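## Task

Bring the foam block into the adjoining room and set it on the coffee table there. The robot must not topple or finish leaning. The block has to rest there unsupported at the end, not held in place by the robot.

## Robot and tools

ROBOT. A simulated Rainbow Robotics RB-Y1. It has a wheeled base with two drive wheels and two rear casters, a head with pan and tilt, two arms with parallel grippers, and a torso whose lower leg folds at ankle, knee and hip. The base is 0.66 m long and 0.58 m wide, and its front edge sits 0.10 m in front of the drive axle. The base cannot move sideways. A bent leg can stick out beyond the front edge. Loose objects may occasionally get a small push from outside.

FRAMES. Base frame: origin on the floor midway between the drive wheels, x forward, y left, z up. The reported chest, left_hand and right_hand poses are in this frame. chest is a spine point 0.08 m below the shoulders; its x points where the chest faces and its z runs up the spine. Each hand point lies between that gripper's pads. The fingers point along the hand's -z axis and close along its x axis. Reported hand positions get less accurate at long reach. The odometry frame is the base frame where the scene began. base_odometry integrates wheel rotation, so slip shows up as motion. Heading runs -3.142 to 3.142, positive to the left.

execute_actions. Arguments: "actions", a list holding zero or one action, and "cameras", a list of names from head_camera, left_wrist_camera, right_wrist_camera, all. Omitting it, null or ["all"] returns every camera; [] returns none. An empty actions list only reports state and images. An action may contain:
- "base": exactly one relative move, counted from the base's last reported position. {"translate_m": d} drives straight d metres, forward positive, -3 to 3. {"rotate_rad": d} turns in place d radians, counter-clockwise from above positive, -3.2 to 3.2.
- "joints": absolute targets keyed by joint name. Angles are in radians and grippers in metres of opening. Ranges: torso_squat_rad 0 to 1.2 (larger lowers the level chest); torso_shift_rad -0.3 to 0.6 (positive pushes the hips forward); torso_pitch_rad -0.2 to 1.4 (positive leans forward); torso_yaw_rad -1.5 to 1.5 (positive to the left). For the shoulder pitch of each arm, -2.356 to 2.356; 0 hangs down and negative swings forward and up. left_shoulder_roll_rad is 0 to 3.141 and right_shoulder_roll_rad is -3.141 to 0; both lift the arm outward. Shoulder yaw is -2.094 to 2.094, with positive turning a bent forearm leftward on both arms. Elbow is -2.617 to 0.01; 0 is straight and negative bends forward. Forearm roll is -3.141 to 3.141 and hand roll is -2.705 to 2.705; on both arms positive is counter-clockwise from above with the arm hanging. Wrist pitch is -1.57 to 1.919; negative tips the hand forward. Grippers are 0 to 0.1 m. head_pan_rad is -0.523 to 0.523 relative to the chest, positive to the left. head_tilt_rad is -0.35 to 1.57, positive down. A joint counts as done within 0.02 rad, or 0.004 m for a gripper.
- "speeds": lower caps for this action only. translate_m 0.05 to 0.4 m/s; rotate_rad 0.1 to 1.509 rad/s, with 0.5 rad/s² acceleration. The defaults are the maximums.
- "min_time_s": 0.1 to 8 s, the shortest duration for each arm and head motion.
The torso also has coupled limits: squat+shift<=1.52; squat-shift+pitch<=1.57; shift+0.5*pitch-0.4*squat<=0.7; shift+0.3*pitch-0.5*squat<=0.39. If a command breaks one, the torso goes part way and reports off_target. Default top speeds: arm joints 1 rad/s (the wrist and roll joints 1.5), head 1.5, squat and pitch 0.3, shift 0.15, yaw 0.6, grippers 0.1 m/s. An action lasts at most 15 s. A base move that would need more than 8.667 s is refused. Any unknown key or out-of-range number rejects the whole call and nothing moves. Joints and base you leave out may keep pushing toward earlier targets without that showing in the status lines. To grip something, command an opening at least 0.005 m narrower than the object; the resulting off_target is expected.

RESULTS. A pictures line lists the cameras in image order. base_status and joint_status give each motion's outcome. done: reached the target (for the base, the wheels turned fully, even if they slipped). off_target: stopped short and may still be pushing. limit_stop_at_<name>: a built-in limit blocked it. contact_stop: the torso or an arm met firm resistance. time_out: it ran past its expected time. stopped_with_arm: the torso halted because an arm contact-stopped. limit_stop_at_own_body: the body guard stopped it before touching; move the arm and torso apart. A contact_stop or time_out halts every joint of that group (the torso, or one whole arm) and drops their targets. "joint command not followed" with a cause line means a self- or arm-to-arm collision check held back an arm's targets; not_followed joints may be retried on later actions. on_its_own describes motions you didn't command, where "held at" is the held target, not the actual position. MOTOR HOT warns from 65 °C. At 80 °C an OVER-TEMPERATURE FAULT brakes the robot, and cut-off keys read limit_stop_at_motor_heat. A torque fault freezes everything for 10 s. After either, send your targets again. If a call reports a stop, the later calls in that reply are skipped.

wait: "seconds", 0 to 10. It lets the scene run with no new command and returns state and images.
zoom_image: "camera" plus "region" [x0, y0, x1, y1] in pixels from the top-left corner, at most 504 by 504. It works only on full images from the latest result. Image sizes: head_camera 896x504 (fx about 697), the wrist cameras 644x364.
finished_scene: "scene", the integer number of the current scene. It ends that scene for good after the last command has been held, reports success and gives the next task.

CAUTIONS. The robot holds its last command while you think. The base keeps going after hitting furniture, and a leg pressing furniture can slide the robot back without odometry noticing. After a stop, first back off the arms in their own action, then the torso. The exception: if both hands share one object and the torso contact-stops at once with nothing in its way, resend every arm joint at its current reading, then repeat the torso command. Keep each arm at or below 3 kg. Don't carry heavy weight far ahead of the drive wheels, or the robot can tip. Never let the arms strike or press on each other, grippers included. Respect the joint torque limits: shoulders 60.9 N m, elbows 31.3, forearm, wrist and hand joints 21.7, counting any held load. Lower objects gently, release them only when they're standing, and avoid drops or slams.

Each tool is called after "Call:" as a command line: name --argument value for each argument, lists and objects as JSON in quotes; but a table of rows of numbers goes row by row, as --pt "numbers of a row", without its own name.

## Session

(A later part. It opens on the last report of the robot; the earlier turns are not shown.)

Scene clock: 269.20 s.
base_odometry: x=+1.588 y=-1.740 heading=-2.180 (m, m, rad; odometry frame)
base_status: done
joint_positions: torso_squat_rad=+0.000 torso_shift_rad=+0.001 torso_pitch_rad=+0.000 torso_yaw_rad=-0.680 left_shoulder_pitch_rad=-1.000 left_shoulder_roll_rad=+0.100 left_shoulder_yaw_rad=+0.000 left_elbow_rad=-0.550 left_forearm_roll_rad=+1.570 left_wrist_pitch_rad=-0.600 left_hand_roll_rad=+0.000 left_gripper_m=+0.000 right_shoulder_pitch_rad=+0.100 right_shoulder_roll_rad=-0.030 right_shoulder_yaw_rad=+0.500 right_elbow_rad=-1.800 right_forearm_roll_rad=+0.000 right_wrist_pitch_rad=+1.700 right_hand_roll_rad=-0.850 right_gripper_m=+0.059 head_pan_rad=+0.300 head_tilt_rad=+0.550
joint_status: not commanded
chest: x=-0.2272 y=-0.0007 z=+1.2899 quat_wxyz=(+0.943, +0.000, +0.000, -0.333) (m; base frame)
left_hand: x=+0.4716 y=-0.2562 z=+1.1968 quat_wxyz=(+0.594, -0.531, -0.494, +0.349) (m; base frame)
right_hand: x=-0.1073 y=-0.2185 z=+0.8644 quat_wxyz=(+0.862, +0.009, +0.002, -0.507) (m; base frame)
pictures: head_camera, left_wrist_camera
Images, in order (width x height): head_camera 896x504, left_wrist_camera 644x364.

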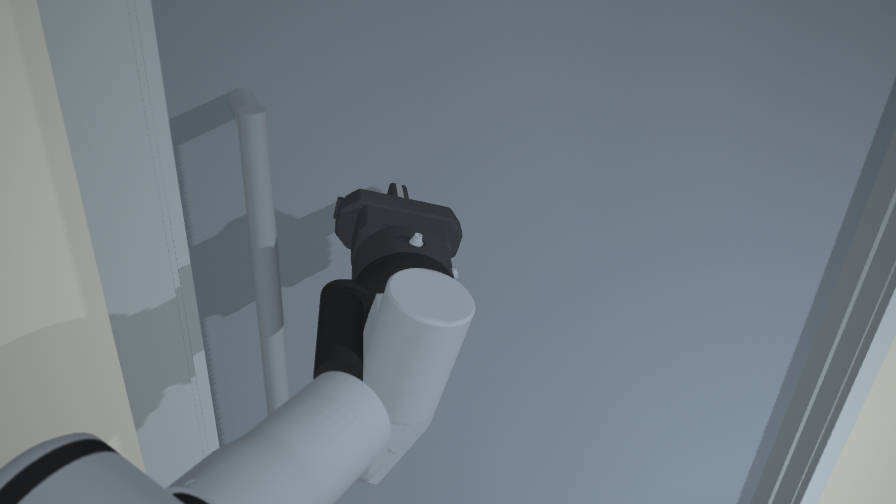

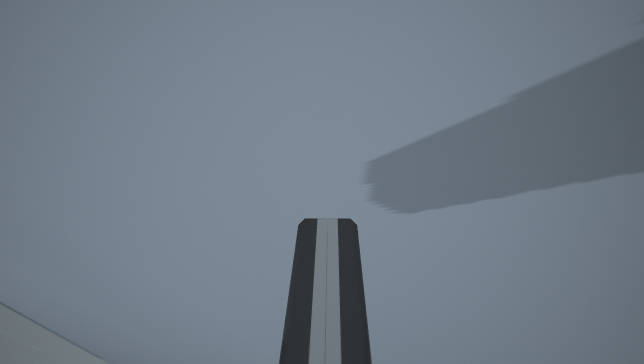

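Call:
execute_actions --actions '[{"base":{"translate_m":0.07},"speeds":{"translate_m":0.05}}]' --cameras '["head_camera","left_wrist_camera"]'

Scene clock: 276.63 s.
base_odometry: x=+1.548 y=-1.798 heading=-2.181 (m, m, rad; odometry frame)
base_status: done
joint_positions: torso_squat_rad=+0.000 torso_shift_rad=+0.001 torso_pitch_rad=+0.000 torso_yaw_rad=-0.680 left_shoulder_pitch_rad=-1.000 left_shoulder_roll_rad=+0.100 left_shoulder_yaw_rad=+0.000 left_elbow_rad=-0.550 left_forearm_roll_rad=+1.570 left_wrist_pitch_rad=-0.600 left_hand_roll_rad=+0.000 left_gripper_m=+0.000 right_shoulder_pitch_rad=+0.100 right_shoulder_roll_rad=-0.030 right_shoulder_yaw_rad=+0.500 right_elbow_rad=-1.800 right_forearm_roll_rad=+0.000 right_wrist_pitch_rad=+1.700 right_hand_roll_rad=-0.850 right_gripper_m=+0.059 head_pan_rad=+0.300 head_tilt_rad=+0.550
joint_status: not commanded
chest: x=-0.2272 y=-0.0007 z=+1.2899 quat_wxyz=(+0.943, +0.000, +0.000, -0.333) (m; base frame)
left_hand: x=+0.4715 y=-0.2563 z=+1.1967 quat_wxyz=(+0.594, -0.531, -0.494, +0.349) (m; base frame)
right_hand: x=-0.1073 y=-0.2185 z=+0.8644 quat_wxyz=(+0.862, +0.009, +0.002, -0.507) (m; base frame)
pictures: head_camera, left_wrist_camera
Images, in order (width x height): head_camera 896x504, left_wrist_camera 644x364.

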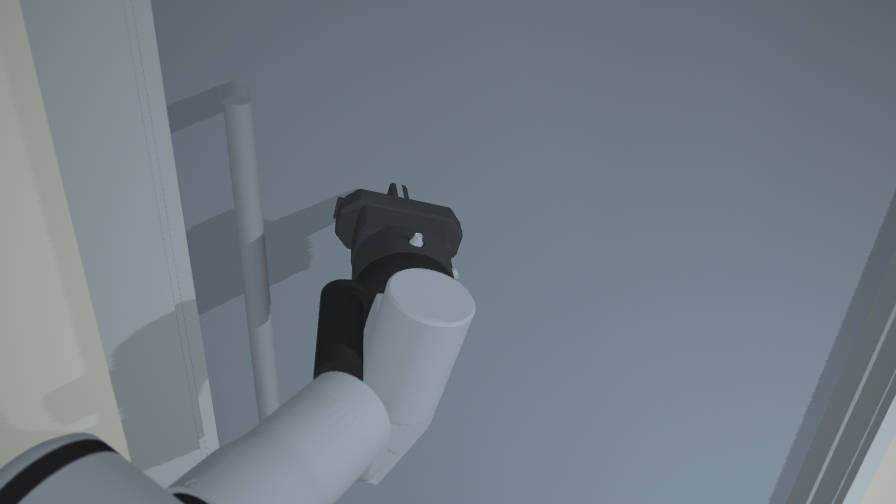

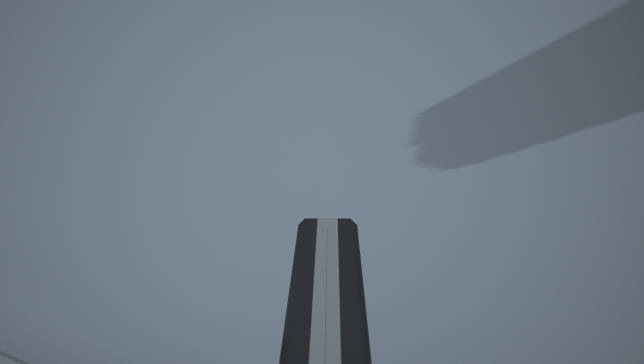

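Call:
execute_actions --actions '[{"base":{"translate_m":-0.27}}]' --cameras '[]'

Call:
execute_actions --actions '[{"base":{"rotate_rad":0.9},"joints":{"torso_yaw_rad":-0.9}}]' --cameras '[]'

Call:
execute_actions --actions '[{"base":{"translate_m":-0.59}}]' --cameras '[]'

Call:
execute_actions --actions '[{"base":{"rotate_rad":-0.9},"joints":{"torso_yaw_rad":-0.5,"head_pan_rad":0.5,"head_tilt_rad":0.85,"left_wrist_pitch_rad":-0.3}}]' --cameras '["head_camera"]'

Scene clock: 293.60 s.
base_odometry: x=+1.703 y=-1.576 heading=-2.183 (m, m, rad; odometry frame)
base_status: done
joint_positions: torso_squat_rad=+0.000 torso_shift_rad=+0.001 torso_pitch_rad=+0.000 torso_yaw_rad=-0.680 left_shoulder_pitch_rad=-1.000 left_shoulder_roll_rad=+0.100 left_shoulder_yaw_rad=+0.000 left_elbow_rad=-0.550 left_forearm_roll_rad=+1.570 left_wrist_pitch_rad=-0.600 left_hand_roll_rad=+0.000 left_gripper_m=+0.000 right_shoulder_pitch_rad=+0.100 right_shoulder_roll_rad=-0.030 right_shoulder_yaw_rad=+0.500 right_elbow_rad=-1.800 right_forearm_roll_rad=+0.000 right_wrist_pitch_rad=+1.700 right_hand_roll_rad=-0.850 right_gripper_m=+0.059 head_pan_rad=+0.300 head_tilt_rad=+0.550
joint_status: not commanded
chest: x=-0.2272 y=-0.0007 z=+1.2899 quat_wxyz=(+0.943, +0.000, +0.000, -0.333) (m; base frame)
left_hand: x=+0.4716 y=-0.2562 z=+1.1968 quat_wxyz=(+0.594, -0.531, -0.494, +0.349) (m; base frame)
right_hand: x=-0.1073 y=-0.2184 z=+0.8644 quat_wxyz=(+0.862, +0.009, +0.002, -0.507) (m; base frame)
pictures: none
No camera images: the call's "cameras" was empty. Leave "cameras" out to get every camera's image.

Scene clock: 296.63 s.
base_odometry: x=+1.703 y=-1.576 heading=-1.283 (m, m, rad; odometry frame)
base_status: done
joint_positions: torso_squat_rad=+0.000 torso_shift_rad=+0.001 torso_pitch_rad=+0.000 torso_yaw_rad=-0.884 left_shoulder_pitch_rad=-1.000 left_shoulder_roll_rad=+0.100 left_shoulder_yaw_rad=+0.000 left_elbow_rad=-0.550 left_forearm_roll_rad=+1.570 left_wrist_pitch_rad=-0.600 left_hand_roll_rad=+0.000 left_gripper_m=+0.000 right_shoulder_pitch_rad=+0.100 right_shoulder_roll_rad=-0.030 right_shoulder_yaw_rad=+0.500 right_elbow_rad=-1.800 right_forearm_roll_rad=+0.000 right_wrist_pitch_rad=+1.700 right_hand_roll_rad=-0.850 right_gripper_m=+0.059 head_pan_rad=+0.300 head_tilt_rad=+0.550
joint_status: torso_yaw_rad limit_stop_at_own_body (moved -0.204 of -0.220)
chest: x=-0.2272 y=-0.0007 z=+1.2899 quat_wxyz=(+0.904, +0.000, +0.000, -0.428) (m; base frame)
left_hand: x=+0.4053 y=-0.3924 z=+1.1967 quat_wxyz=(+0.626, -0.579, -0.437, +0.286) (m; base frame)
right_hand: x=-0.1540 y=-0.2382 z=+0.8643 quat_wxyz=(+0.806, +0.009, +0.001, -0.592) (m; base frame)
pictures: none
No camera images: the call's "cameras" was empty. Leave "cameras" out to get every camera's image.

not run: a stop came earlier in this reply.

not run: a stop came earlier in this reply.

Call:
execute_actions --actions '[{"base":{"translate_m":-0.59},"joints":{"torso_yaw_rad":-0.5}}]' --cameras '[]'

Call:
execute_actions --actions '[{"base":{"rotate_rad":-0.9},"joints":{"head_pan_rad":0.5,"head_tilt_rad":0.85,"left_wrist_pitch_rad":-0.3}}]' --cameras '["head_camera"]'

Scene clock: 310.07 s.
base_odometry: x=+1.535 y=-1.010 heading=-1.281 (m, m, rad; odometry frame)
base_status: done
joint_positions: torso_squat_rad=+0.000 torso_shift_rad=+0.001 torso_pitch_rad=+0.000 torso_yaw_rad=-0.500 left_shoulder_pitch_rad=-1.000 left_shoulder_roll_rad=+0.100 left_shoulder_yaw_rad=+0.000 left_elbow_rad=-0.550 left_forearm_roll_rad=+1.570 left_wrist_pitch_rad=-0.600 left_hand_roll_rad=+0.000 left_gripper_m=+0.000 right_shoulder_pitch_rad=+0.100 right_shoulder_roll_rad=-0.030 right_shoulder_yaw_rad=+0.500 right_elbow_rad=-1.800 right_forearm_roll_rad=+0.000 right_wrist_pitch_rad=+1.700 right_hand_roll_rad=-0.850 right_gripper_m=+0.059 head_pan_rad=+0.300 head_tilt_rad=+0.550
joint_status: all done
chest: x=-0.2272 y=-0.0007 z=+1.2899 quat_wxyz=(+0.969, +0.000, +0.000, -0.247) (m; base frame)
left_hand: x=+0.5061 y=-0.1268 z=+1.1970 quat_wxyz=(+0.560, -0.485, -0.540, +0.400) (m; base frame)
right_hand: x=-0.0702 y=-0.1934 z=+0.8644 quat_wxyz=(+0.904, +0.009, +0.003, -0.428) (m; base frame)
pictures: none
No camera images: the call's "cameras" was empty. Leave "cameras" out to get every camera's image.

Scene clock: 313.20 s.
base_odometry: x=+1.535 y=-1.010 heading=-2.181 (m, m, rad; odometry frame)
base_status: done
joint_positions: torso_squat_rad=+0.000 torso_shift_rad=+0.001 torso_pitch_rad=+0.000 torso_yaw_rad=-0.500 left_shoulder_pitch_rad=-1.000 left_shoulder_roll_rad=+0.100 left_shoulder_yaw_rad=+0.000 left_elbow_rad=-0.550 left_forearm_roll_rad=+1.570 left_wrist_pitch_rad=-0.300 left_hand_roll_rad=+0.000 left_gripper_m=+0.000 right_shoulder_pitch_rad=+0.100 right_shoulder_roll_rad=-0.030 right_shoulder_yaw_rad=+0.500 right_elbow_rad=-1.800 right_forearm_roll_rad=+0.000 right_wrist_pitch_rad=+1.700 right_hand_roll_rad=-0.850 right_gripper_m=+0.059 head_pan_rad=+0.500 head_tilt_rad=+0.850
joint_status: all done
chest: x=-0.2272 y=-0.0007 z=+1.2899 quat_wxyz=(+0.969, +0.000, +0.000, -0.247) (m; base frame)
left_hand: x=+0.4893 y=-0.1919 z=+1.1817 quat_wxyz=(+0.634, -0.539, -0.450, +0.324) (m; base frame)
right_hand: x=-0.0702 y=-0.1934 z=+0.8644 quat_wxyz=(+0.904, +0.009, +0.003, -0.428) (m; base frame)
pictures: head_camera
Images, in order (width x height): head_camera 896x504.

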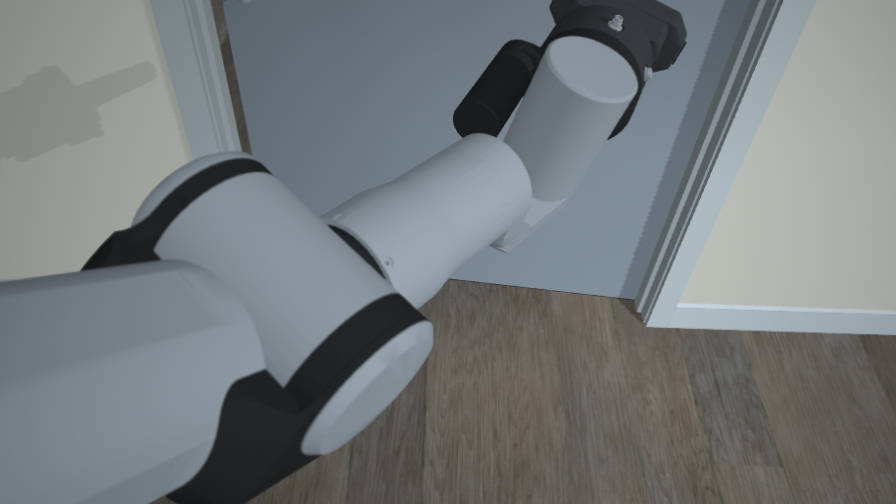

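Call:
execute_actions --actions '[{"base":{"rotate_rad":-0.05},"joints":{"head_tilt_rad":0.6}}]' --cameras '[]'

Call:
execute_actions --actions '[{"base":{"translate_m":0.48}}]' --cameras '[]'

Call:
execute_actions --actions '[{"base":{"translate_m":0.45},"speeds":{"translate_m":0.1}}]'

Scene clock: 324.67 s.
base_odometry: x=+1.535 y=-1.010 heading=-2.230 (m, m, rad; odometry frame)
base_status: done
joint_positions: torso_squat_rad=+0.000 torso_shift_rad=+0.001 torso_pitch_rad=+0.000 torso_yaw_rad=-0.500 left_shoulder_pitch_rad=-1.000 left_shoulder_roll_rad=+0.100 left_shoulder_yaw_rad=+0.000 left_elbow_rad=-0.550 left_forearm_roll_rad=+1.570 left_wrist_pitch_rad=-0.300 left_hand_roll_rad=+0.000 left_gripper_m=+0.000 right_shoulder_pitch_rad=+0.100 right_shoulder_roll_rad=-0.030 right_shoulder_yaw_rad=+0.500 right_elbow_rad=-1.800 right_forearm_roll_rad=+0.000 right_wrist_pitch_rad=+1.700 right_hand_roll_rad=-0.850 right_gripper_m=+0.059 head_pan_rad=+0.500 head_tilt_rad=+0.600
joint_status: all done
chest: x=-0.2272 y=-0.0007 z=+1.2899 quat_wxyz=(+0.969, +0.000, +0.000, -0.247) (m; base frame)
left_hand: x=+0.4893 y=-0.1919 z=+1.1817 quat_wxyz=(+0.634, -0.539, -0.450, +0.324) (m; base frame)
right_hand: x=-0.0702 y=-0.1934 z=+0.8644 quat_wxyz=(+0.904, +0.009, +0.003, -0.428) (m; base frame)
pictures: none
No camera images: the call's "cameras" was empty. Leave "cameras" out to get every camera's image.

Scene clock: 327.43 s.
base_odometry: x=+1.241 y=-1.389 heading=-2.231 (m, m, rad; odometry frame)
base_status: done
joint_positions: torso_squat_rad=+0.000 torso_shift_rad=+0.001 torso_pitch_rad=+0.000 torso_yaw_rad=-0.500 left_shoulder_pitch_rad=-1.000 left_shoulder_roll_rad=+0.100 left_shoulder_yaw_rad=+0.000 left_elbow_rad=-0.550 left_forearm_roll_rad=+1.570 left_wrist_pitch_rad=-0.300 left_hand_roll_rad=+0.000 left_gripper_m=+0.000 right_shoulder_pitch_rad=+0.100 right_shoulder_roll_rad=-0.030 right_shoulder_yaw_rad=+0.500 right_elbow_rad=-1.800 right_forearm_roll_rad=+0.000 right_wrist_pitch_rad=+1.700 right_hand_roll_rad=-0.850 right_gripper_m=+0.059 head_pan_rad=+0.500 head_tilt_rad=+0.600
joint_status: not commanded
chest: x=-0.2271 y=-0.0007 z=+1.2899 quat_wxyz=(+0.969, +0.000, +0.000, -0.247) (m; base frame)
left_hand: x=+0.4893 y=-0.1919 z=+1.1817 quat_wxyz=(+0.634, -0.539, -0.450, +0.324) (m; base frame)
right_hand: x=-0.0701 y=-0.1934 z=+0.8644 quat_wxyz=(+0.904, +0.009, +0.003, -0.428) (m; base frame)
pictures: none
No camera images: the call's "cameras" was empty. Leave "cameras" out to get every camera's image.

Scene clock: 332.57 s.
base_odometry: x=+0.965 y=-1.744 heading=-2.233 (m, m, rad; odometry frame)
base_status: done
joint_positions: torso_squat_rad=+0.000 torso_shift_rad=+0.001 torso_pitch_rad=+0.000 torso_yaw_rad=-0.500 left_shoulder_pitch_rad=-1.000 left_shoulder_roll_rad=+0.100 left_shoulder_yaw_rad=+0.000 left_elbow_rad=-0.550 left_forearm_roll_rad=+1.570 left_wrist_pitch_rad=-0.300 left_hand_roll_rad=+0.000 left_gripper_m=+0.000 right_shoulder_pitch_rad=+0.100 right_shoulder_roll_rad=-0.030 right_shoulder_yaw_rad=+0.500 right_elbow_rad=-1.800 right_forearm_roll_rad=+0.000 right_wrist_pitch_rad=+1.700 right_hand_roll_rad=-0.850 right_gripper_m=+0.059 head_pan_rad=+0.500 head_tilt_rad=+0.600
joint_status: not commanded
chest: x=-0.2271 y=-0.0007 z=+1.2899 quat_wxyz=(+0.969, +0.000, +0.000, -0.247) (m; base frame)
left_hand: x=+0.4892 y=-0.1921 z=+1.1814 quat_wxyz=(+0.634, -0.539, -0.450, +0.324) (m; base frame)
right_hand: x=-0.0701 y=-0.1934 z=+0.8644 quat_wxyz=(+0.904, +0.009, +0.003, -0.428) (m; base frame)
pictures: head_camera, left_wrist_camera, right_wrist_camera
Images, in order (width x height): head_camera 896x504, left_wrist_camera 644x364, right_wrist_camera 644x364.

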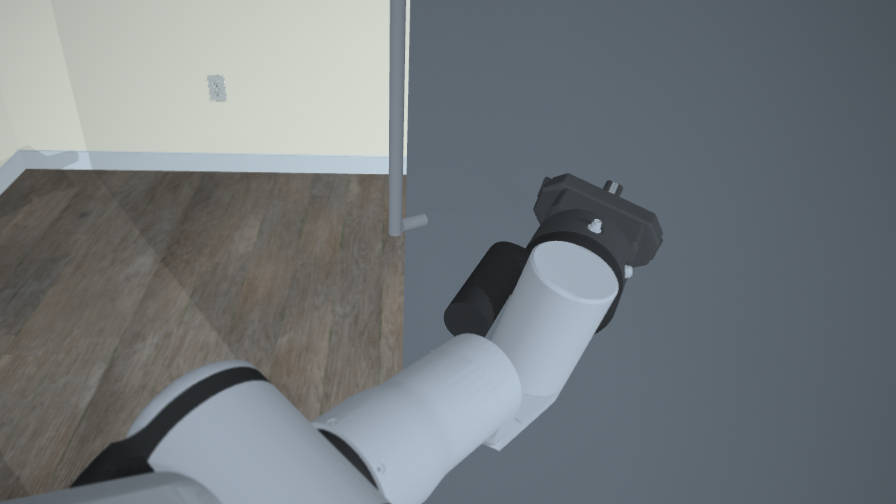

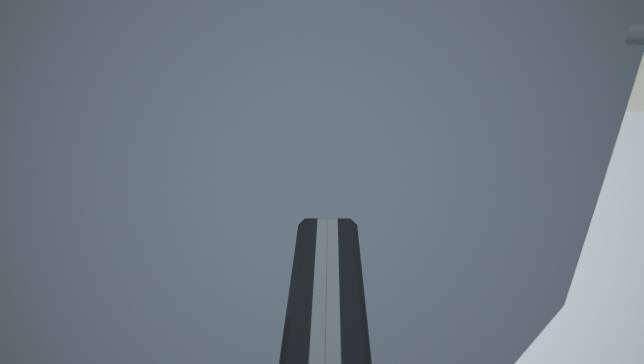

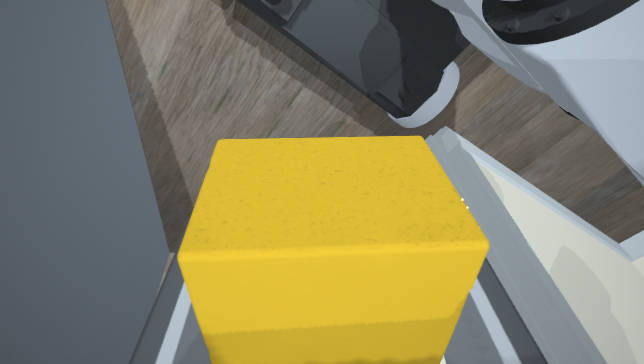

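Call:
execute_actions --actions '[{"base":{"translate_m":0.12},"speeds":{"translate_m":0.08},"joints":{"torso_yaw_rad":-0.85,"left_wrist_pitch_rad":0.2},"min_time_s":1.5}]'

Scene clock: 351.20 s.
TORQUE FAULT: left_wrist_pitch_rad reached its load limit. The robot stopped for 10 seconds, dropped its targets and accepts commands again. The stop added 8.4 s to the call and to motion_time.
base_odometry: x=+0.940 y=-1.776 heading=-2.232 (m, m, rad; odometry frame)
base_status: translate_m torque_fault (by the wheels' count: +0.040 of +0.120)
joint_positions: torso_squat_rad=+0.000 torso_shift_rad=+0.000 torso_pitch_rad=-0.002 torso_yaw_rad=-0.693 left_shoulder_pitch_rad=-0.994 left_shoulder_roll_rad=+0.105 left_shoulder_yaw_rad=+0.002 left_elbow_rad=-0.549 left_forearm_roll_rad=+1.570 left_wrist_pitch_rad=-0.182 left_hand_roll_rad=+0.000 left_gripper_m=+0.000 right_shoulder_pitch_rad=+0.100 right_shoulder_roll_rad=-0.030 right_shoulder_yaw_rad=+0.500 right_elbow_rad=-1.800 right_forearm_roll_rad=+0.000 right_wrist_pitch_rad=+1.700 right_hand_roll_rad=-0.850 right_gripper_m=+0.059 head_pan_rad=+0.500 head_tilt_rad=+0.600
joint_status: torso_yaw_rad contact_stop (moved -0.193 of -0.350); left_wrist_pitch_rad torque_fault (moved +0.118 of +0.500)
on_its_own: torso_yaw_rad is held at -0.693, not at your -0.850, since a contact_stop; left_wrist_pitch_rad is held at -0.182, not at your +0.200, since a torque_fault
chest: x=-0.2284 y=-0.0007 z=+1.2899 quat_wxyz=(+0.941, +0.001, -0.001, -0.340) (m; base frame)
left_hand: x=+0.4250 y=-0.3426 z=+1.1734 quat_wxyz=(+0.685, -0.592, -0.358, +0.228) (m; base frame)
right_hand: x=-0.1107 y=-0.2199 z=+0.8646 quat_wxyz=(+0.858, +0.009, +0.001, -0.513) (m; base frame)
pictures: head_camera, left_wrist_camera, right_wrist_camera
Images, in order (width x height): head_camera 896x504, left_wrist_camera 644x364, right_wrist_camera 644x364.

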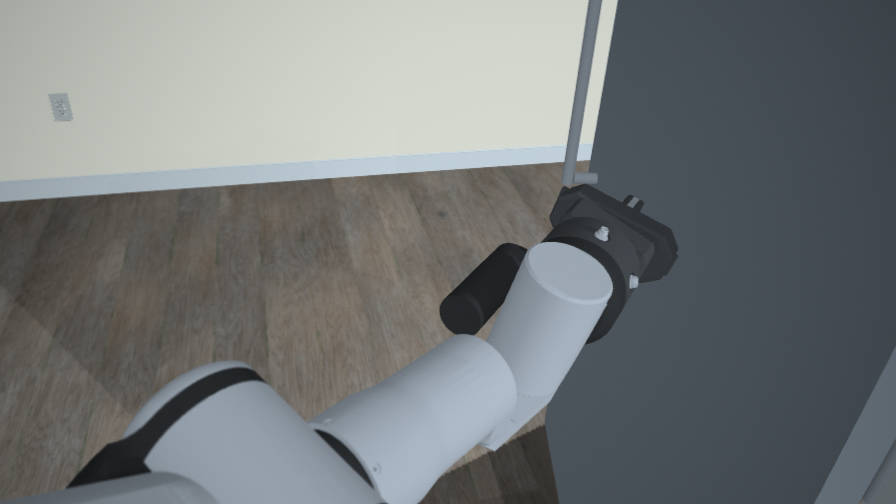

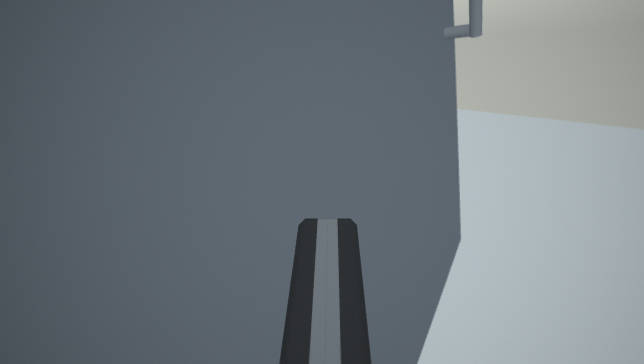

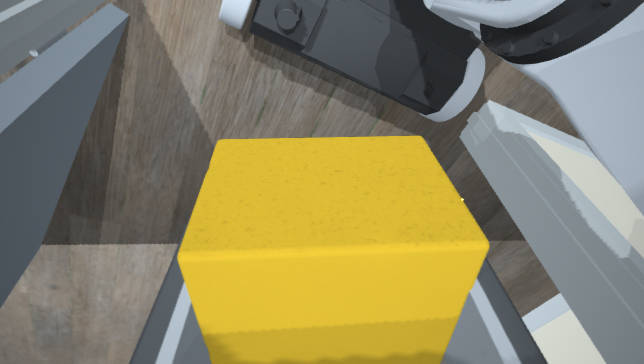

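Call:
execute_actions --actions '[{"joints":{"left_wrist_pitch_rad":-0.5}}]' --cameras '[]'

Call:
execute_actions --actions '[{"base":{"rotate_rad":-0.06},"joints":{"torso_yaw_rad":-0.3,"left_shoulder_pitch_rad":-0.1,"left_shoulder_roll_rad":0.02,"left_elbow_rad":-0.2,"left_wrist_pitch_rad":0,"head_pan_rad":0.1,"head_tilt_rad":0.9,"right_shoulder_yaw_rad":0.8}}]' --cameras '[]'

Call:
execute_actions --actions '[{"base":{"translate_m":0.4},"speeds":{"translate_m":0.15}}]'

Scene clock: 369.50 s.
base_odometry: x=+0.940 y=-1.776 heading=-2.232 (m, m, rad; odometry frame)
base_status: not commanded
joint_positions: torso_squat_rad=+0.000 torso_shift_rad=+0.000 torso_pitch_rad=-0.002 torso_yaw_rad=-0.693 left_shoulder_pitch_rad=-0.994 left_shoulder_roll_rad=+0.105 left_shoulder_yaw_rad=+0.002 left_elbow_rad=-0.549 left_forearm_roll_rad=+1.570 left_wrist_pitch_rad=-0.500 left_hand_roll_rad=+0.000 left_gripper_m=+0.000 right_shoulder_pitch_rad=+0.100 right_shoulder_roll_rad=-0.030 right_shoulder_yaw_rad=+0.500 right_elbow_rad=-1.800 right_forearm_roll_rad=+0.000 right_wrist_pitch_rad=+1.700 right_hand_roll_rad=-0.850 right_gripper_m=+0.059 head_pan_rad=+0.500 head_tilt_rad=+0.600
joint_status: all done
on_its_own: torso_yaw_rad is held at -0.693, not at your -0.850, since a contact_stop
chest: x=-0.2284 y=-0.0007 z=+1.2899 quat_wxyz=(+0.941, +0.001, -0.001, -0.340) (m; base frame)
left_hand: x=+0.4623 y=-0.2821 z=+1.1898 quat_wxyz=(+0.620, -0.548, -0.462, +0.319) (m; base frame)
right_hand: x=-0.1107 y=-0.2200 z=+0.8646 quat_wxyz=(+0.858, +0.009, +0.001, -0.513) (m; base frame)
pictures: none
No camera images: the call's "cameras" was empty. Leave "cameras" out to get every camera's image.

Scene clock: 371.17 s.
base_odometry: x=+0.940 y=-1.776 heading=-2.291 (m, m, rad; odometry frame)
base_status: done
joint_positions: torso_squat_rad=+0.000 torso_shift_rad=+0.000 torso_pitch_rad=-0.002 torso_yaw_rad=-0.300 left_shoulder_pitch_rad=-0.100 left_shoulder_roll_rad=+0.020 left_shoulder_yaw_rad=+0.002 left_elbow_rad=-0.200 left_forearm_roll_rad=+1.570 left_wrist_pitch_rad=+0.000 left_hand_roll_rad=+0.000 left_gripper_m=+0.000 right_shoulder_pitch_rad=+0.100 right_shoulder_roll_rad=-0.030 right_shoulder_yaw_rad=+0.800 right_elbow_rad=-1.800 right_forearm_roll_rad=+0.000 right_wrist_pitch_rad=+1.700 right_hand_roll_rad=-0.850 right_gripper_m=+0.059 head_pan_rad=+0.100 head_tilt_rad=+0.900
joint_status: all done
chest: x=-0.2284 y=-0.0007 z=+1.2899 quat_wxyz=(+0.989, +0.001, -0.001, -0.149) (m; base frame)
left_hand: x=+0.0016 y=+0.1709 z=+0.6241 quat_wxyz=(+0.806, -0.113, -0.095, +0.573) (m; base frame)
right_hand: x=-0.0642 y=-0.0702 z=+0.8678 quat_wxyz=(+0.981, +0.022, +0.008, -0.191) (m; base frame)
pictures: none
No camera images: the call's "cameras" was empty. Leave "cameras" out to get every camera's image.

Scene clock: 374.67 s.
base_odometry: x=+0.676 y=-2.077 heading=-2.292 (m, m, rad; odometry frame)
base_status: done
joint_positions: torso_squat_rad=+0.000 torso_shift_rad=+0.000 torso_pitch_rad=-0.002 torso_yaw_rad=-0.300 left_shoulder_pitch_rad=-0.100 left_shoulder_roll_rad=+0.020 left_shoulder_yaw_rad=+0.002 left_elbow_rad=-0.200 left_forearm_roll_rad=+1.570 left_wrist_pitch_rad=+0.000 left_hand_roll_rad=+0.000 left_gripper_m=+0.000 right_shoulder_pitch_rad=+0.100 right_shoulder_roll_rad=-0.030 right_shoulder_yaw_rad=+0.800 right_elbow_rad=-1.800 right_forearm_roll_rad=+0.000 right_wrist_pitch_rad=+1.700 right_hand_roll_rad=-0.850 right_gripper_m=+0.059 head_pan_rad=+0.100 head_tilt_rad=+0.900
joint_status: not commanded
chest: x=-0.2284 y=-0.0007 z=+1.2899 quat_wxyz=(+0.989, +0.001, -0.001, -0.149) (m; base frame)
left_hand: x=+0.0019 y=+0.1708 z=+0.6241 quat_wxyz=(+0.806, -0.113, -0.095, +0.573) (m; base frame)
right_hand: x=-0.0641 y=-0.0703 z=+0.8678 quat_wxyz=(+0.981, +0.022, +0.008, -0.191) (m; base frame)
pictures: head_camera, left_wrist_camera, right_wrist_camera
Images, in order (width x height): head_camera 896x504, left_wrist_camera 644x364, right_wrist_camera 644x364.

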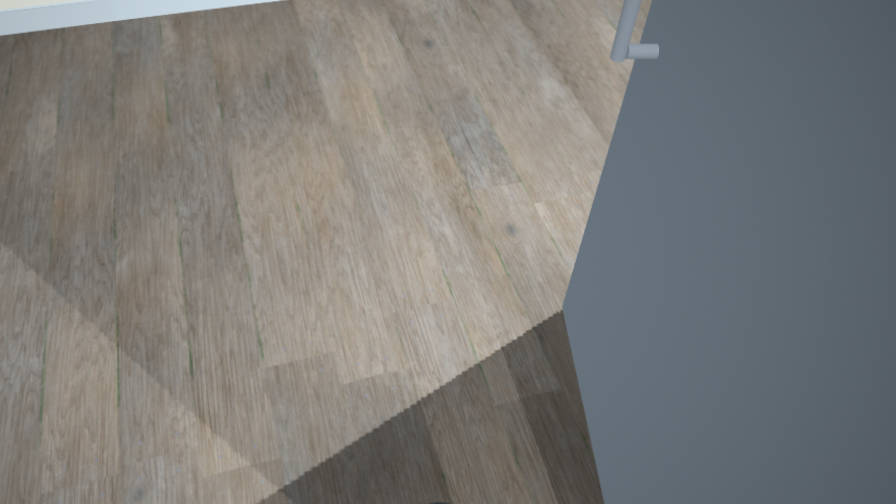

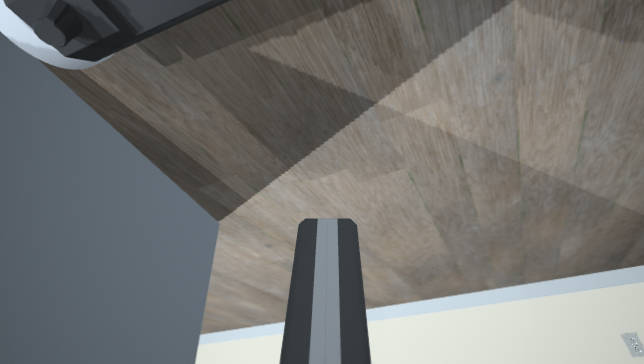

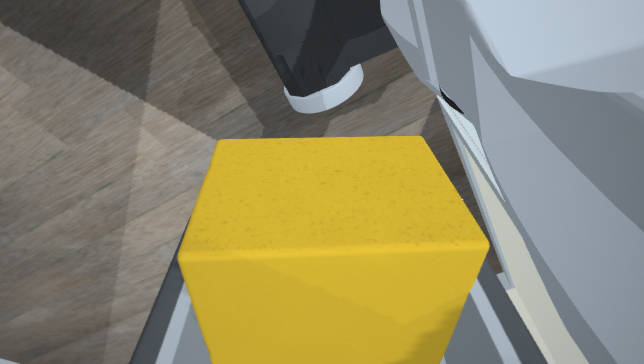

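Call:
execute_actions --actions '[{"base":{"rotate_rad":0.11}}]' --cameras '[]'

Call:
execute_actions --actions '[{"base":{"translate_m":1.15},"speeds":{"translate_m":0.3},"joints":{"torso_yaw_rad":-0.6,"head_pan_rad":-0.52,"head_tilt_rad":0.7}}]'

Scene clock: 384.83 s.
base_odometry: x=+0.676 y=-2.077 heading=-2.183 (m, m, rad; odometry frame)
base_status: done
joint_positions: torso_squat_rad=+0.000 torso_shift_rad=+0.000 torso_pitch_rad=-0.002 torso_yaw_rad=-0.300 left_shoulder_pitch_rad=-0.100 left_shoulder_roll_rad=+0.020 left_shoulder_yaw_rad=+0.002 left_elbow_rad=-0.200 left_forearm_roll_rad=+1.570 left_wrist_pitch_rad=+0.000 left_hand_roll_rad=+0.000 left_gripper_m=+0.000 right_shoulder_pitch_rad=+0.100 right_shoulder_roll_rad=-0.030 right_shoulder_yaw_rad=+0.800 right_elbow_rad=-1.800 right_forearm_roll_rad=+0.000 right_wrist_pitch_rad=+1.700 right_hand_roll_rad=-0.850 right_gripper_m=+0.059 head_pan_rad=+0.100 head_tilt_rad=+0.900
joint_status: not commanded
chest: x=-0.2284 y=-0.0007 z=+1.2899 quat_wxyz=(+0.989, +0.001, -0.001, -0.149) (m; base frame)
left_hand: x=+0.0019 y=+0.1708 z=+0.6241 quat_wxyz=(+0.806, -0.113, -0.095, +0.573) (m; base frame)
right_hand: x=-0.0641 y=-0.0703 z=+0.8678 quat_wxyz=(+0.981, +0.022, +0.008, -0.191) (m; base frame)
pictures: none
No camera images: the call's "cameras" was empty. Leave "cameras" out to get every camera's image.

Scene clock: 389.87 s.
base_odometry: x=+0.016 y=-3.019 heading=-2.181 (m, m, rad; odometry frame)
base_status: done
joint_positions: torso_squat_rad=+0.000 torso_shift_rad=+0.000 torso_pitch_rad=-0.002 torso_yaw_rad=-0.557 left_shoulder_pitch_rad=-0.100 left_shoulder_roll_rad=+0.020 left_shoulder_yaw_rad=+0.002 left_elbow_rad=-0.200 left_forearm_roll_rad=+1.570 left_wrist_pitch_rad=+0.000 left_hand_roll_rad=+0.000 left_gripper_m=+0.000 right_shoulder_pitch_rad=+0.100 right_shoulder_roll_rad=-0.030 right_shoulder_yaw_rad=+0.800 right_elbow_rad=-1.800 right_forearm_roll_rad=+0.000 right_wrist_pitch_rad=+1.700 right_hand_roll_rad=-0.850 right_gripper_m=+0.059 head_pan_rad=-0.520 head_tilt_rad=+0.700
joint_status: torso_yaw_rad limit_stop_at_own_body (moved -0.257 of -0.300); the others done
on_its_own: torso_yaw_rad is held at -0.557, not at your -0.600, since a limit_stop_at_own_body
chest: x=-0.2283 y=-0.0007 z=+1.2899 quat_wxyz=(+0.961, +0.001, -0.001, -0.275) (m; base frame)
left_hand: x=+0.0378 y=+0.1066 z=+0.6241 quat_wxyz=(+0.873, -0.124, -0.079, +0.465) (m; base frame)
right_hand: x=-0.0874 y=-0.1096 z=+0.8677 quat_wxyz=(+0.949, +0.023, +0.006, -0.316) (m; base frame)
pictures: head_camera, left_wrist_camera, right_wrist_camera
Images, in order (width x height): head_camera 896x504, left_wrist_camera 644x364, right_wrist_camera 644x364.

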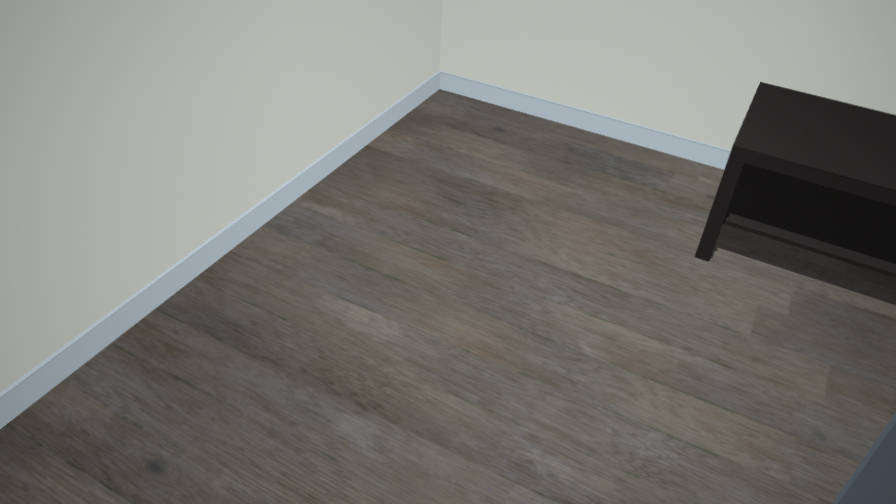

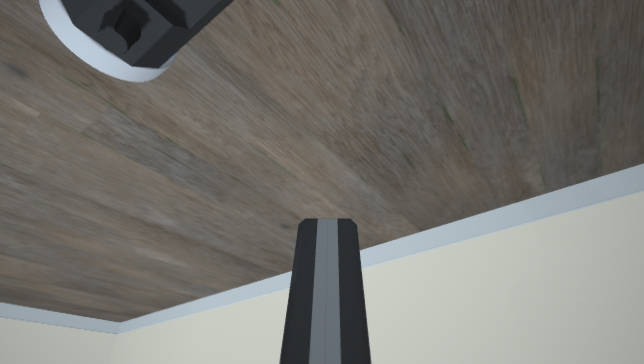

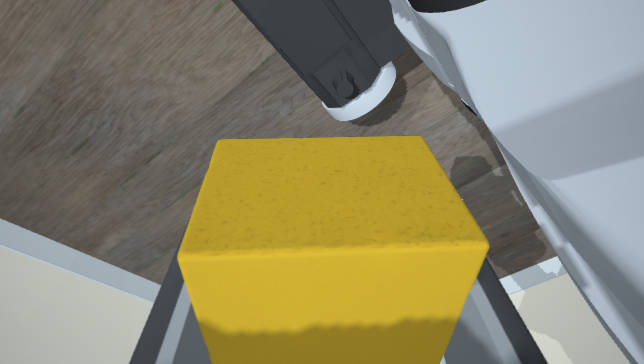

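Call:
execute_actions --actions '[{"base":{"translate_m":0.17},"joints":{"torso_yaw_rad":0,"head_pan_rad":-0.2}}]' --cameras '[]'

Call:
execute_actions --actions '[{"base":{"rotate_rad":-1.6},"joints":{"head_tilt_rad":0.75}}]' --cameras '["head_camera","left_wrist_camera"]'

Scene clock: 400.37 s.
base_odometry: x=-0.081 y=-3.158 heading=-2.180 (m, m, rad; odometry frame)
base_status: done
joint_positions: torso_squat_rad=+0.000 torso_shift_rad=+0.000 torso_pitch_rad=-0.001 torso_yaw_rad=+0.000 left_shoulder_pitch_rad=-0.100 left_shoulder_roll_rad=+0.020 left_shoulder_yaw_rad=+0.002 left_elbow_rad=-0.200 left_forearm_roll_rad=+1.570 left_wrist_pitch_rad=+0.000 left_hand_roll_rad=+0.000 left_gripper_m=+0.000 right_shoulder_pitch_rad=+0.100 right_shoulder_roll_rad=-0.030 right_shoulder_yaw_rad=+0.800 right_elbow_rad=-1.800 right_forearm_roll_rad=+0.000 right_wrist_pitch_rad=+1.700 right_hand_roll_rad=-0.850 right_gripper_m=+0.059 head_pan_rad=-0.200 head_tilt_rad=+0.700
joint_status: all done
chest: x=-0.2283 y=-0.0007 z=+1.2899 quat_wxyz=(+1.000, +0.000, -0.001, +0.000) (m; base frame)
left_hand: x=-0.0589 y=+0.2307 z=+0.6241 quat_wxyz=(+0.711, -0.098, -0.110, +0.687) (m; base frame)
right_hand: x=-0.0508 y=-0.0188 z=+0.8678 quat_wxyz=(+0.999, +0.020, +0.012, -0.043) (m; base frame)
pictures: none
No camera images: the call's "cameras" was empty. Leave "cameras" out to get every camera's image.

Scene clock: 404.33 s.
base_odometry: x=-0.081 y=-3.158 heading=+2.504 (m, m, rad; odometry frame)
base_status: done
joint_positions: torso_squat_rad=+0.000 torso_shift_rad=+0.000 torso_pitch_rad=-0.002 torso_yaw_rad=+0.000 left_shoulder_pitch_rad=-0.100 left_shoulder_roll_rad=+0.020 left_shoulder_yaw_rad=+0.002 left_elbow_rad=-0.200 left_forearm_roll_rad=+1.570 left_wrist_pitch_rad=+0.000 left_hand_roll_rad=+0.000 left_gripper_m=+0.000 right_shoulder_pitch_rad=+0.100 right_shoulder_roll_rad=-0.030 right_shoulder_yaw_rad=+0.800 right_elbow_rad=-1.800 right_forearm_roll_rad=+0.000 right_wrist_pitch_rad=+1.700 right_hand_roll_rad=-0.850 right_gripper_m=+0.059 head_pan_rad=-0.200 head_tilt_rad=+0.750
joint_status: all done
chest: x=-0.2284 y=-0.0007 z=+1.2899 quat_wxyz=(+1.000, +0.000, -0.001, +0.000) (m; base frame)
left_hand: x=-0.0589 y=+0.2307 z=+0.6241 quat_wxyz=(+0.711, -0.098, -0.110, +0.687) (m; base frame)
right_hand: x=-0.0508 y=-0.0188 z=+0.8678 quat_wxyz=(+0.999, +0.020, +0.011, -0.043) (m; base frame)
pictures: head_camera, left_wrist_camera
Images, in order (width x height): head_camera 896x504, left_wrist_camera 644x364.

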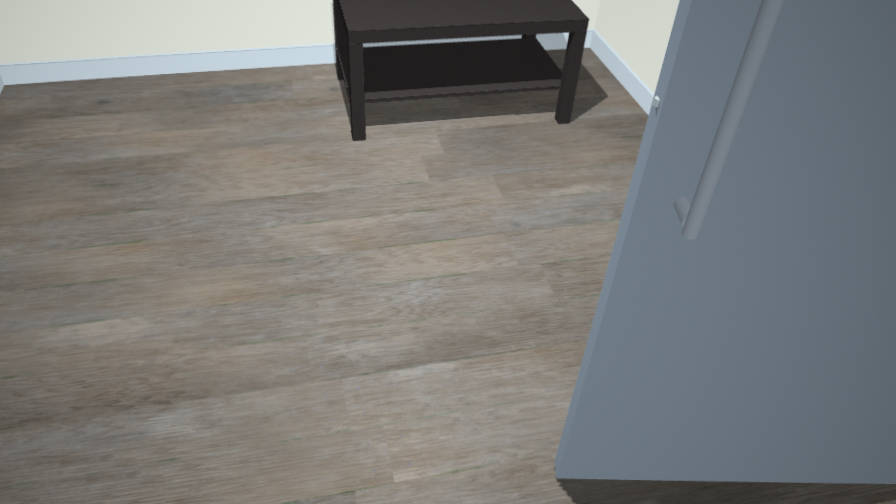

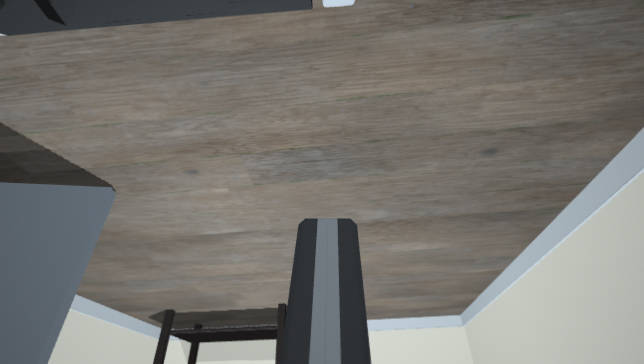

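Call:
execute_actions --actions '[{"base":{"rotate_rad":-0.08}}]' --cameras '[]'

Call:
execute_actions --actions '[{"base":{"translate_m":1.6},"joints":{"torso_squat_rad":0.9,"torso_pitch_rad":0.5,"right_shoulder_pitch_rad":-1.25,"right_shoulder_roll_rad":-0.3,"right_shoulder_yaw_rad":0.03,"right_elbow_rad":-0.7,"right_wrist_pitch_rad":1.45,"right_forearm_roll_rad":-0.2,"left_shoulder_roll_rad":0.15,"head_tilt_rad":0.2,"head_pan_rad":0},"min_time_s":4.5}]' --cameras '["head_camera","right_wrist_camera"]'

Scene clock: 423.53 s.
base_odometry: x=-0.081 y=-3.158 heading=+2.424 (m, m, rad; odometry frame)
base_status: done
joint_positions: torso_squat_rad=+0.000 torso_shift_rad=+0.000 torso_pitch_rad=-0.002 torso_yaw_rad=+0.000 left_shoulder_pitch_rad=-0.100 left_shoulder_roll_rad=+0.020 left_shoulder_yaw_rad=+0.002 left_elbow_rad=-0.200 left_forearm_roll_rad=+1.570 left_wrist_pitch_rad=+0.000 left_hand_roll_rad=+0.000 left_gripper_m=+0.000 right_shoulder_pitch_rad=+0.100 right_shoulder_roll_rad=-0.030 right_shoulder_yaw_rad=+0.800 right_elbow_rad=-1.800 right_forearm_roll_rad=+0.000 right_wrist_pitch_rad=+1.700 right_hand_roll_rad=-0.850 right_gripper_m=+0.059 head_pan_rad=-0.200 head_tilt_rad=+0.750
joint_status: not commanded
chest: x=-0.2284 y=-0.0007 z=+1.2899 quat_wxyz=(+1.000, +0.000, -0.001, +0.000) (m; base frame)
left_hand: x=-0.0589 y=+0.2307 z=+0.6241 quat_wxyz=(+0.711, -0.098, -0.110, +0.687) (m; base frame)
right_hand: x=-0.0508 y=-0.0188 z=+0.8678 quat_wxyz=(+0.999, +0.020, +0.011, -0.043) (m; base frame)
pictures: none
No camera images: the call's "cameras" was empty. Leave "cameras" out to get every camera's image.

Scene clock: 429.03 s.
base_odometry: x=-1.286 y=-2.105 heading=+2.423 (m, m, rad; odometry frame)
base_status: done
joint_positions: torso_squat_rad=+0.900 torso_shift_rad=+0.000 torso_pitch_rad=+0.500 torso_yaw_rad=+0.000 left_shoulder_pitch_rad=-0.100 left_shoulder_roll_rad=+0.150 left_shoulder_yaw_rad=+0.002 left_elbow_rad=-0.200 left_forearm_roll_rad=+1.570 left_wrist_pitch_rad=+0.000 left_hand_roll_rad=+0.000 left_gripper_m=+0.000 right_shoulder_pitch_rad=-1.250 right_shoulder_roll_rad=-0.300 right_shoulder_yaw_rad=+0.030 right_elbow_rad=-0.700 right_forearm_roll_rad=-0.200 right_wrist_pitch_rad=+1.450 right_hand_roll_rad=-0.850 right_gripper_m=+0.059 head_pan_rad=+0.000 head_tilt_rad=+0.200
joint_status: all done
chest: x=-0.0795 y=-0.0005 z=+0.9872 quat_wxyz=(+0.969, +0.000, +0.247, +0.000) (m; base frame)
left_hand: x=-0.2446 y=+0.3288 z=+0.3281 quat_wxyz=(+0.728, +0.118, +0.025, +0.675) (m; base frame)
right_hand: x=+0.4101 y=-0.2116 z=+0.5766 quat_wxyz=(+0.946, -0.048, -0.007, -0.321) (m; base frame)
pictures: head_camera, right_wrist_camera
Images, in order (width x height): head_camera 896x504, right_wrist_camera 644x364.

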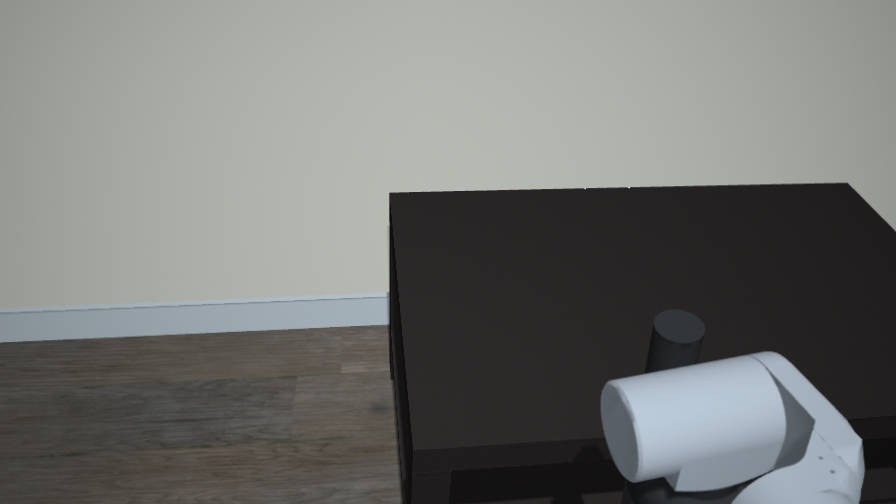

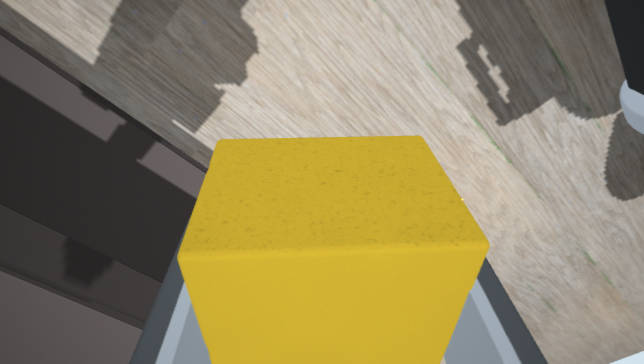

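Call:
execute_actions --actions '[{"base":{"translate_m":0.33},"speeds":{"translate_m":0.2},"joints":{"head_tilt_rad":0.6,"head_pan_rad":-0.2,"right_forearm_roll_rad":-0.29}}]' --cameras '["head_camera","right_wrist_camera"]'

Call:
execute_actions --actions '[{"joints":{"torso_squat_rad":1.03}}]' --cameras '["head_camera","right_wrist_camera"]'

Scene clock: 439.70 s.
base_odometry: x=-1.534 y=-1.888 heading=+2.422 (m, m, rad; odometry frame)
base_status: done
joint_positions: torso_squat_rad=+0.900 torso_shift_rad=+0.000 torso_pitch_rad=+0.500 torso_yaw_rad=+0.000 left_shoulder_pitch_rad=-0.100 left_shoulder_roll_rad=+0.150 left_shoulder_yaw_rad=+0.002 left_elbow_rad=-0.200 left_forearm_roll_rad=+1.570 left_wrist_pitch_rad=+0.000 left_hand_roll_rad=+0.000 left_gripper_m=+0.000 right_shoulder_pitch_rad=-1.250 right_shoulder_roll_rad=-0.300 right_shoulder_yaw_rad=+0.030 right_elbow_rad=-0.700 right_forearm_roll_rad=-0.290 right_wrist_pitch_rad=+1.450 right_hand_roll_rad=-0.850 right_gripper_m=+0.059 head_pan_rad=-0.200 head_tilt_rad=+0.600
joint_status: all done
chest: x=-0.0795 y=-0.0005 z=+0.9872 quat_wxyz=(+0.969, +0.000, +0.247, +0.000) (m; base frame)
left_hand: x=-0.2446 y=+0.3288 z=+0.3281 quat_wxyz=(+0.728, +0.118, +0.025, +0.675) (m; base frame)
right_hand: x=+0.4062 y=-0.1915 z=+0.5757 quat_wxyz=(+0.945, -0.009, +0.015, -0.327) (m; base frame)
pictures: head_camera, right_wrist_camera
Images, in order (width x height): head_camera 896x504, right_wrist_camera 644x364.

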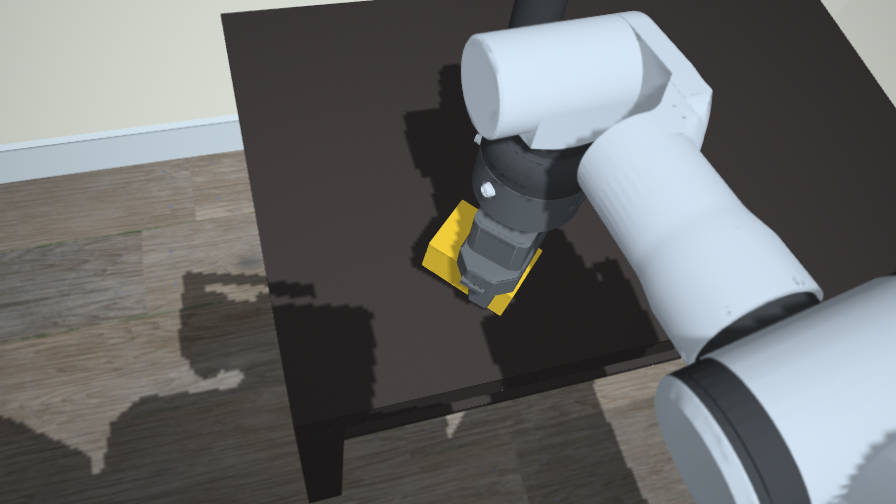

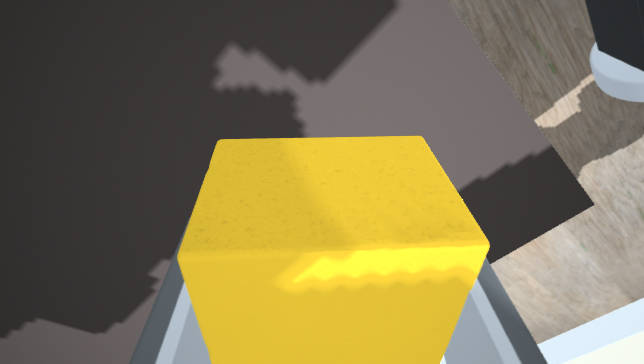

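Scene clock: 440.93 s.
base_odometry: x=-1.534 y=-1.888 heading=+2.422 (m, m, rad; odometry frame)
base_status: not commanded
joint_positions: torso_squat_rad=+1.030 torso_shift_rad=+0.000 torso_pitch_rad=+0.500 torso_yaw_rad=+0.000 left_shoulder_pitch_rad=-0.100 left_shoulder_roll_rad=+0.150 left_shoulder_yaw_rad=+0.002 left_elbow_rad=-0.200 left_forearm_roll_rad=+1.570 left_wrist_pitch_rad=+0.000 left_hand_roll_rad=+0.000 left_gripper_m=+0.000 right_shoulder_pitch_rad=-1.250 right_shoulder_roll_rad=-0.300 right_shoulder_yaw_rad=+0.030 right_elbow_rad=-0.700 right_forearm_roll_rad=-0.290 right_wrist_pitch_rad=+1.450 right_hand_roll_rad=-0.850 right_gripper_m=+0.059 head_pan_rad=-0.200 head_tilt_rad=+0.600
joint_status: all done
chest: x=-0.0796 y=-0.0005 z=+0.9124 quat_wxyz=(+0.969, +0.000, +0.247, +0.000) (m; base frame)
left_hand: x=-0.2447 y=+0.3289 z=+0.2533 quat_wxyz=(+0.728, +0.118, +0.025, +0.675) (m; base frame)
right_hand: x=+0.4062 y=-0.1915 z=+0.5009 quat_wxyz=(+0.945, -0.009, +0.015, -0.327) (m; base frame)
pictures: head_camera, right_wrist_camera
Images, in order (width x height): head_camera 896x504, right_wrist_camera 644x364.

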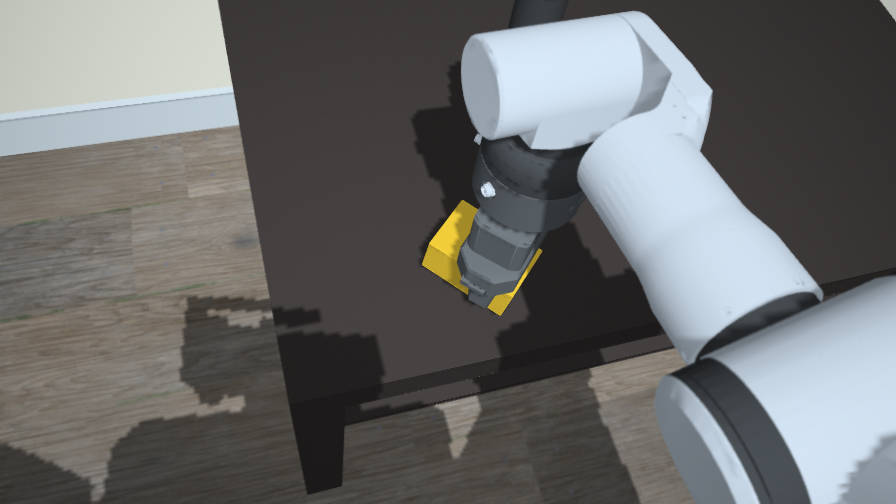

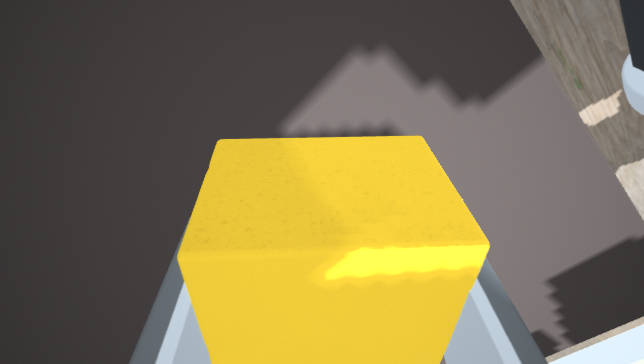

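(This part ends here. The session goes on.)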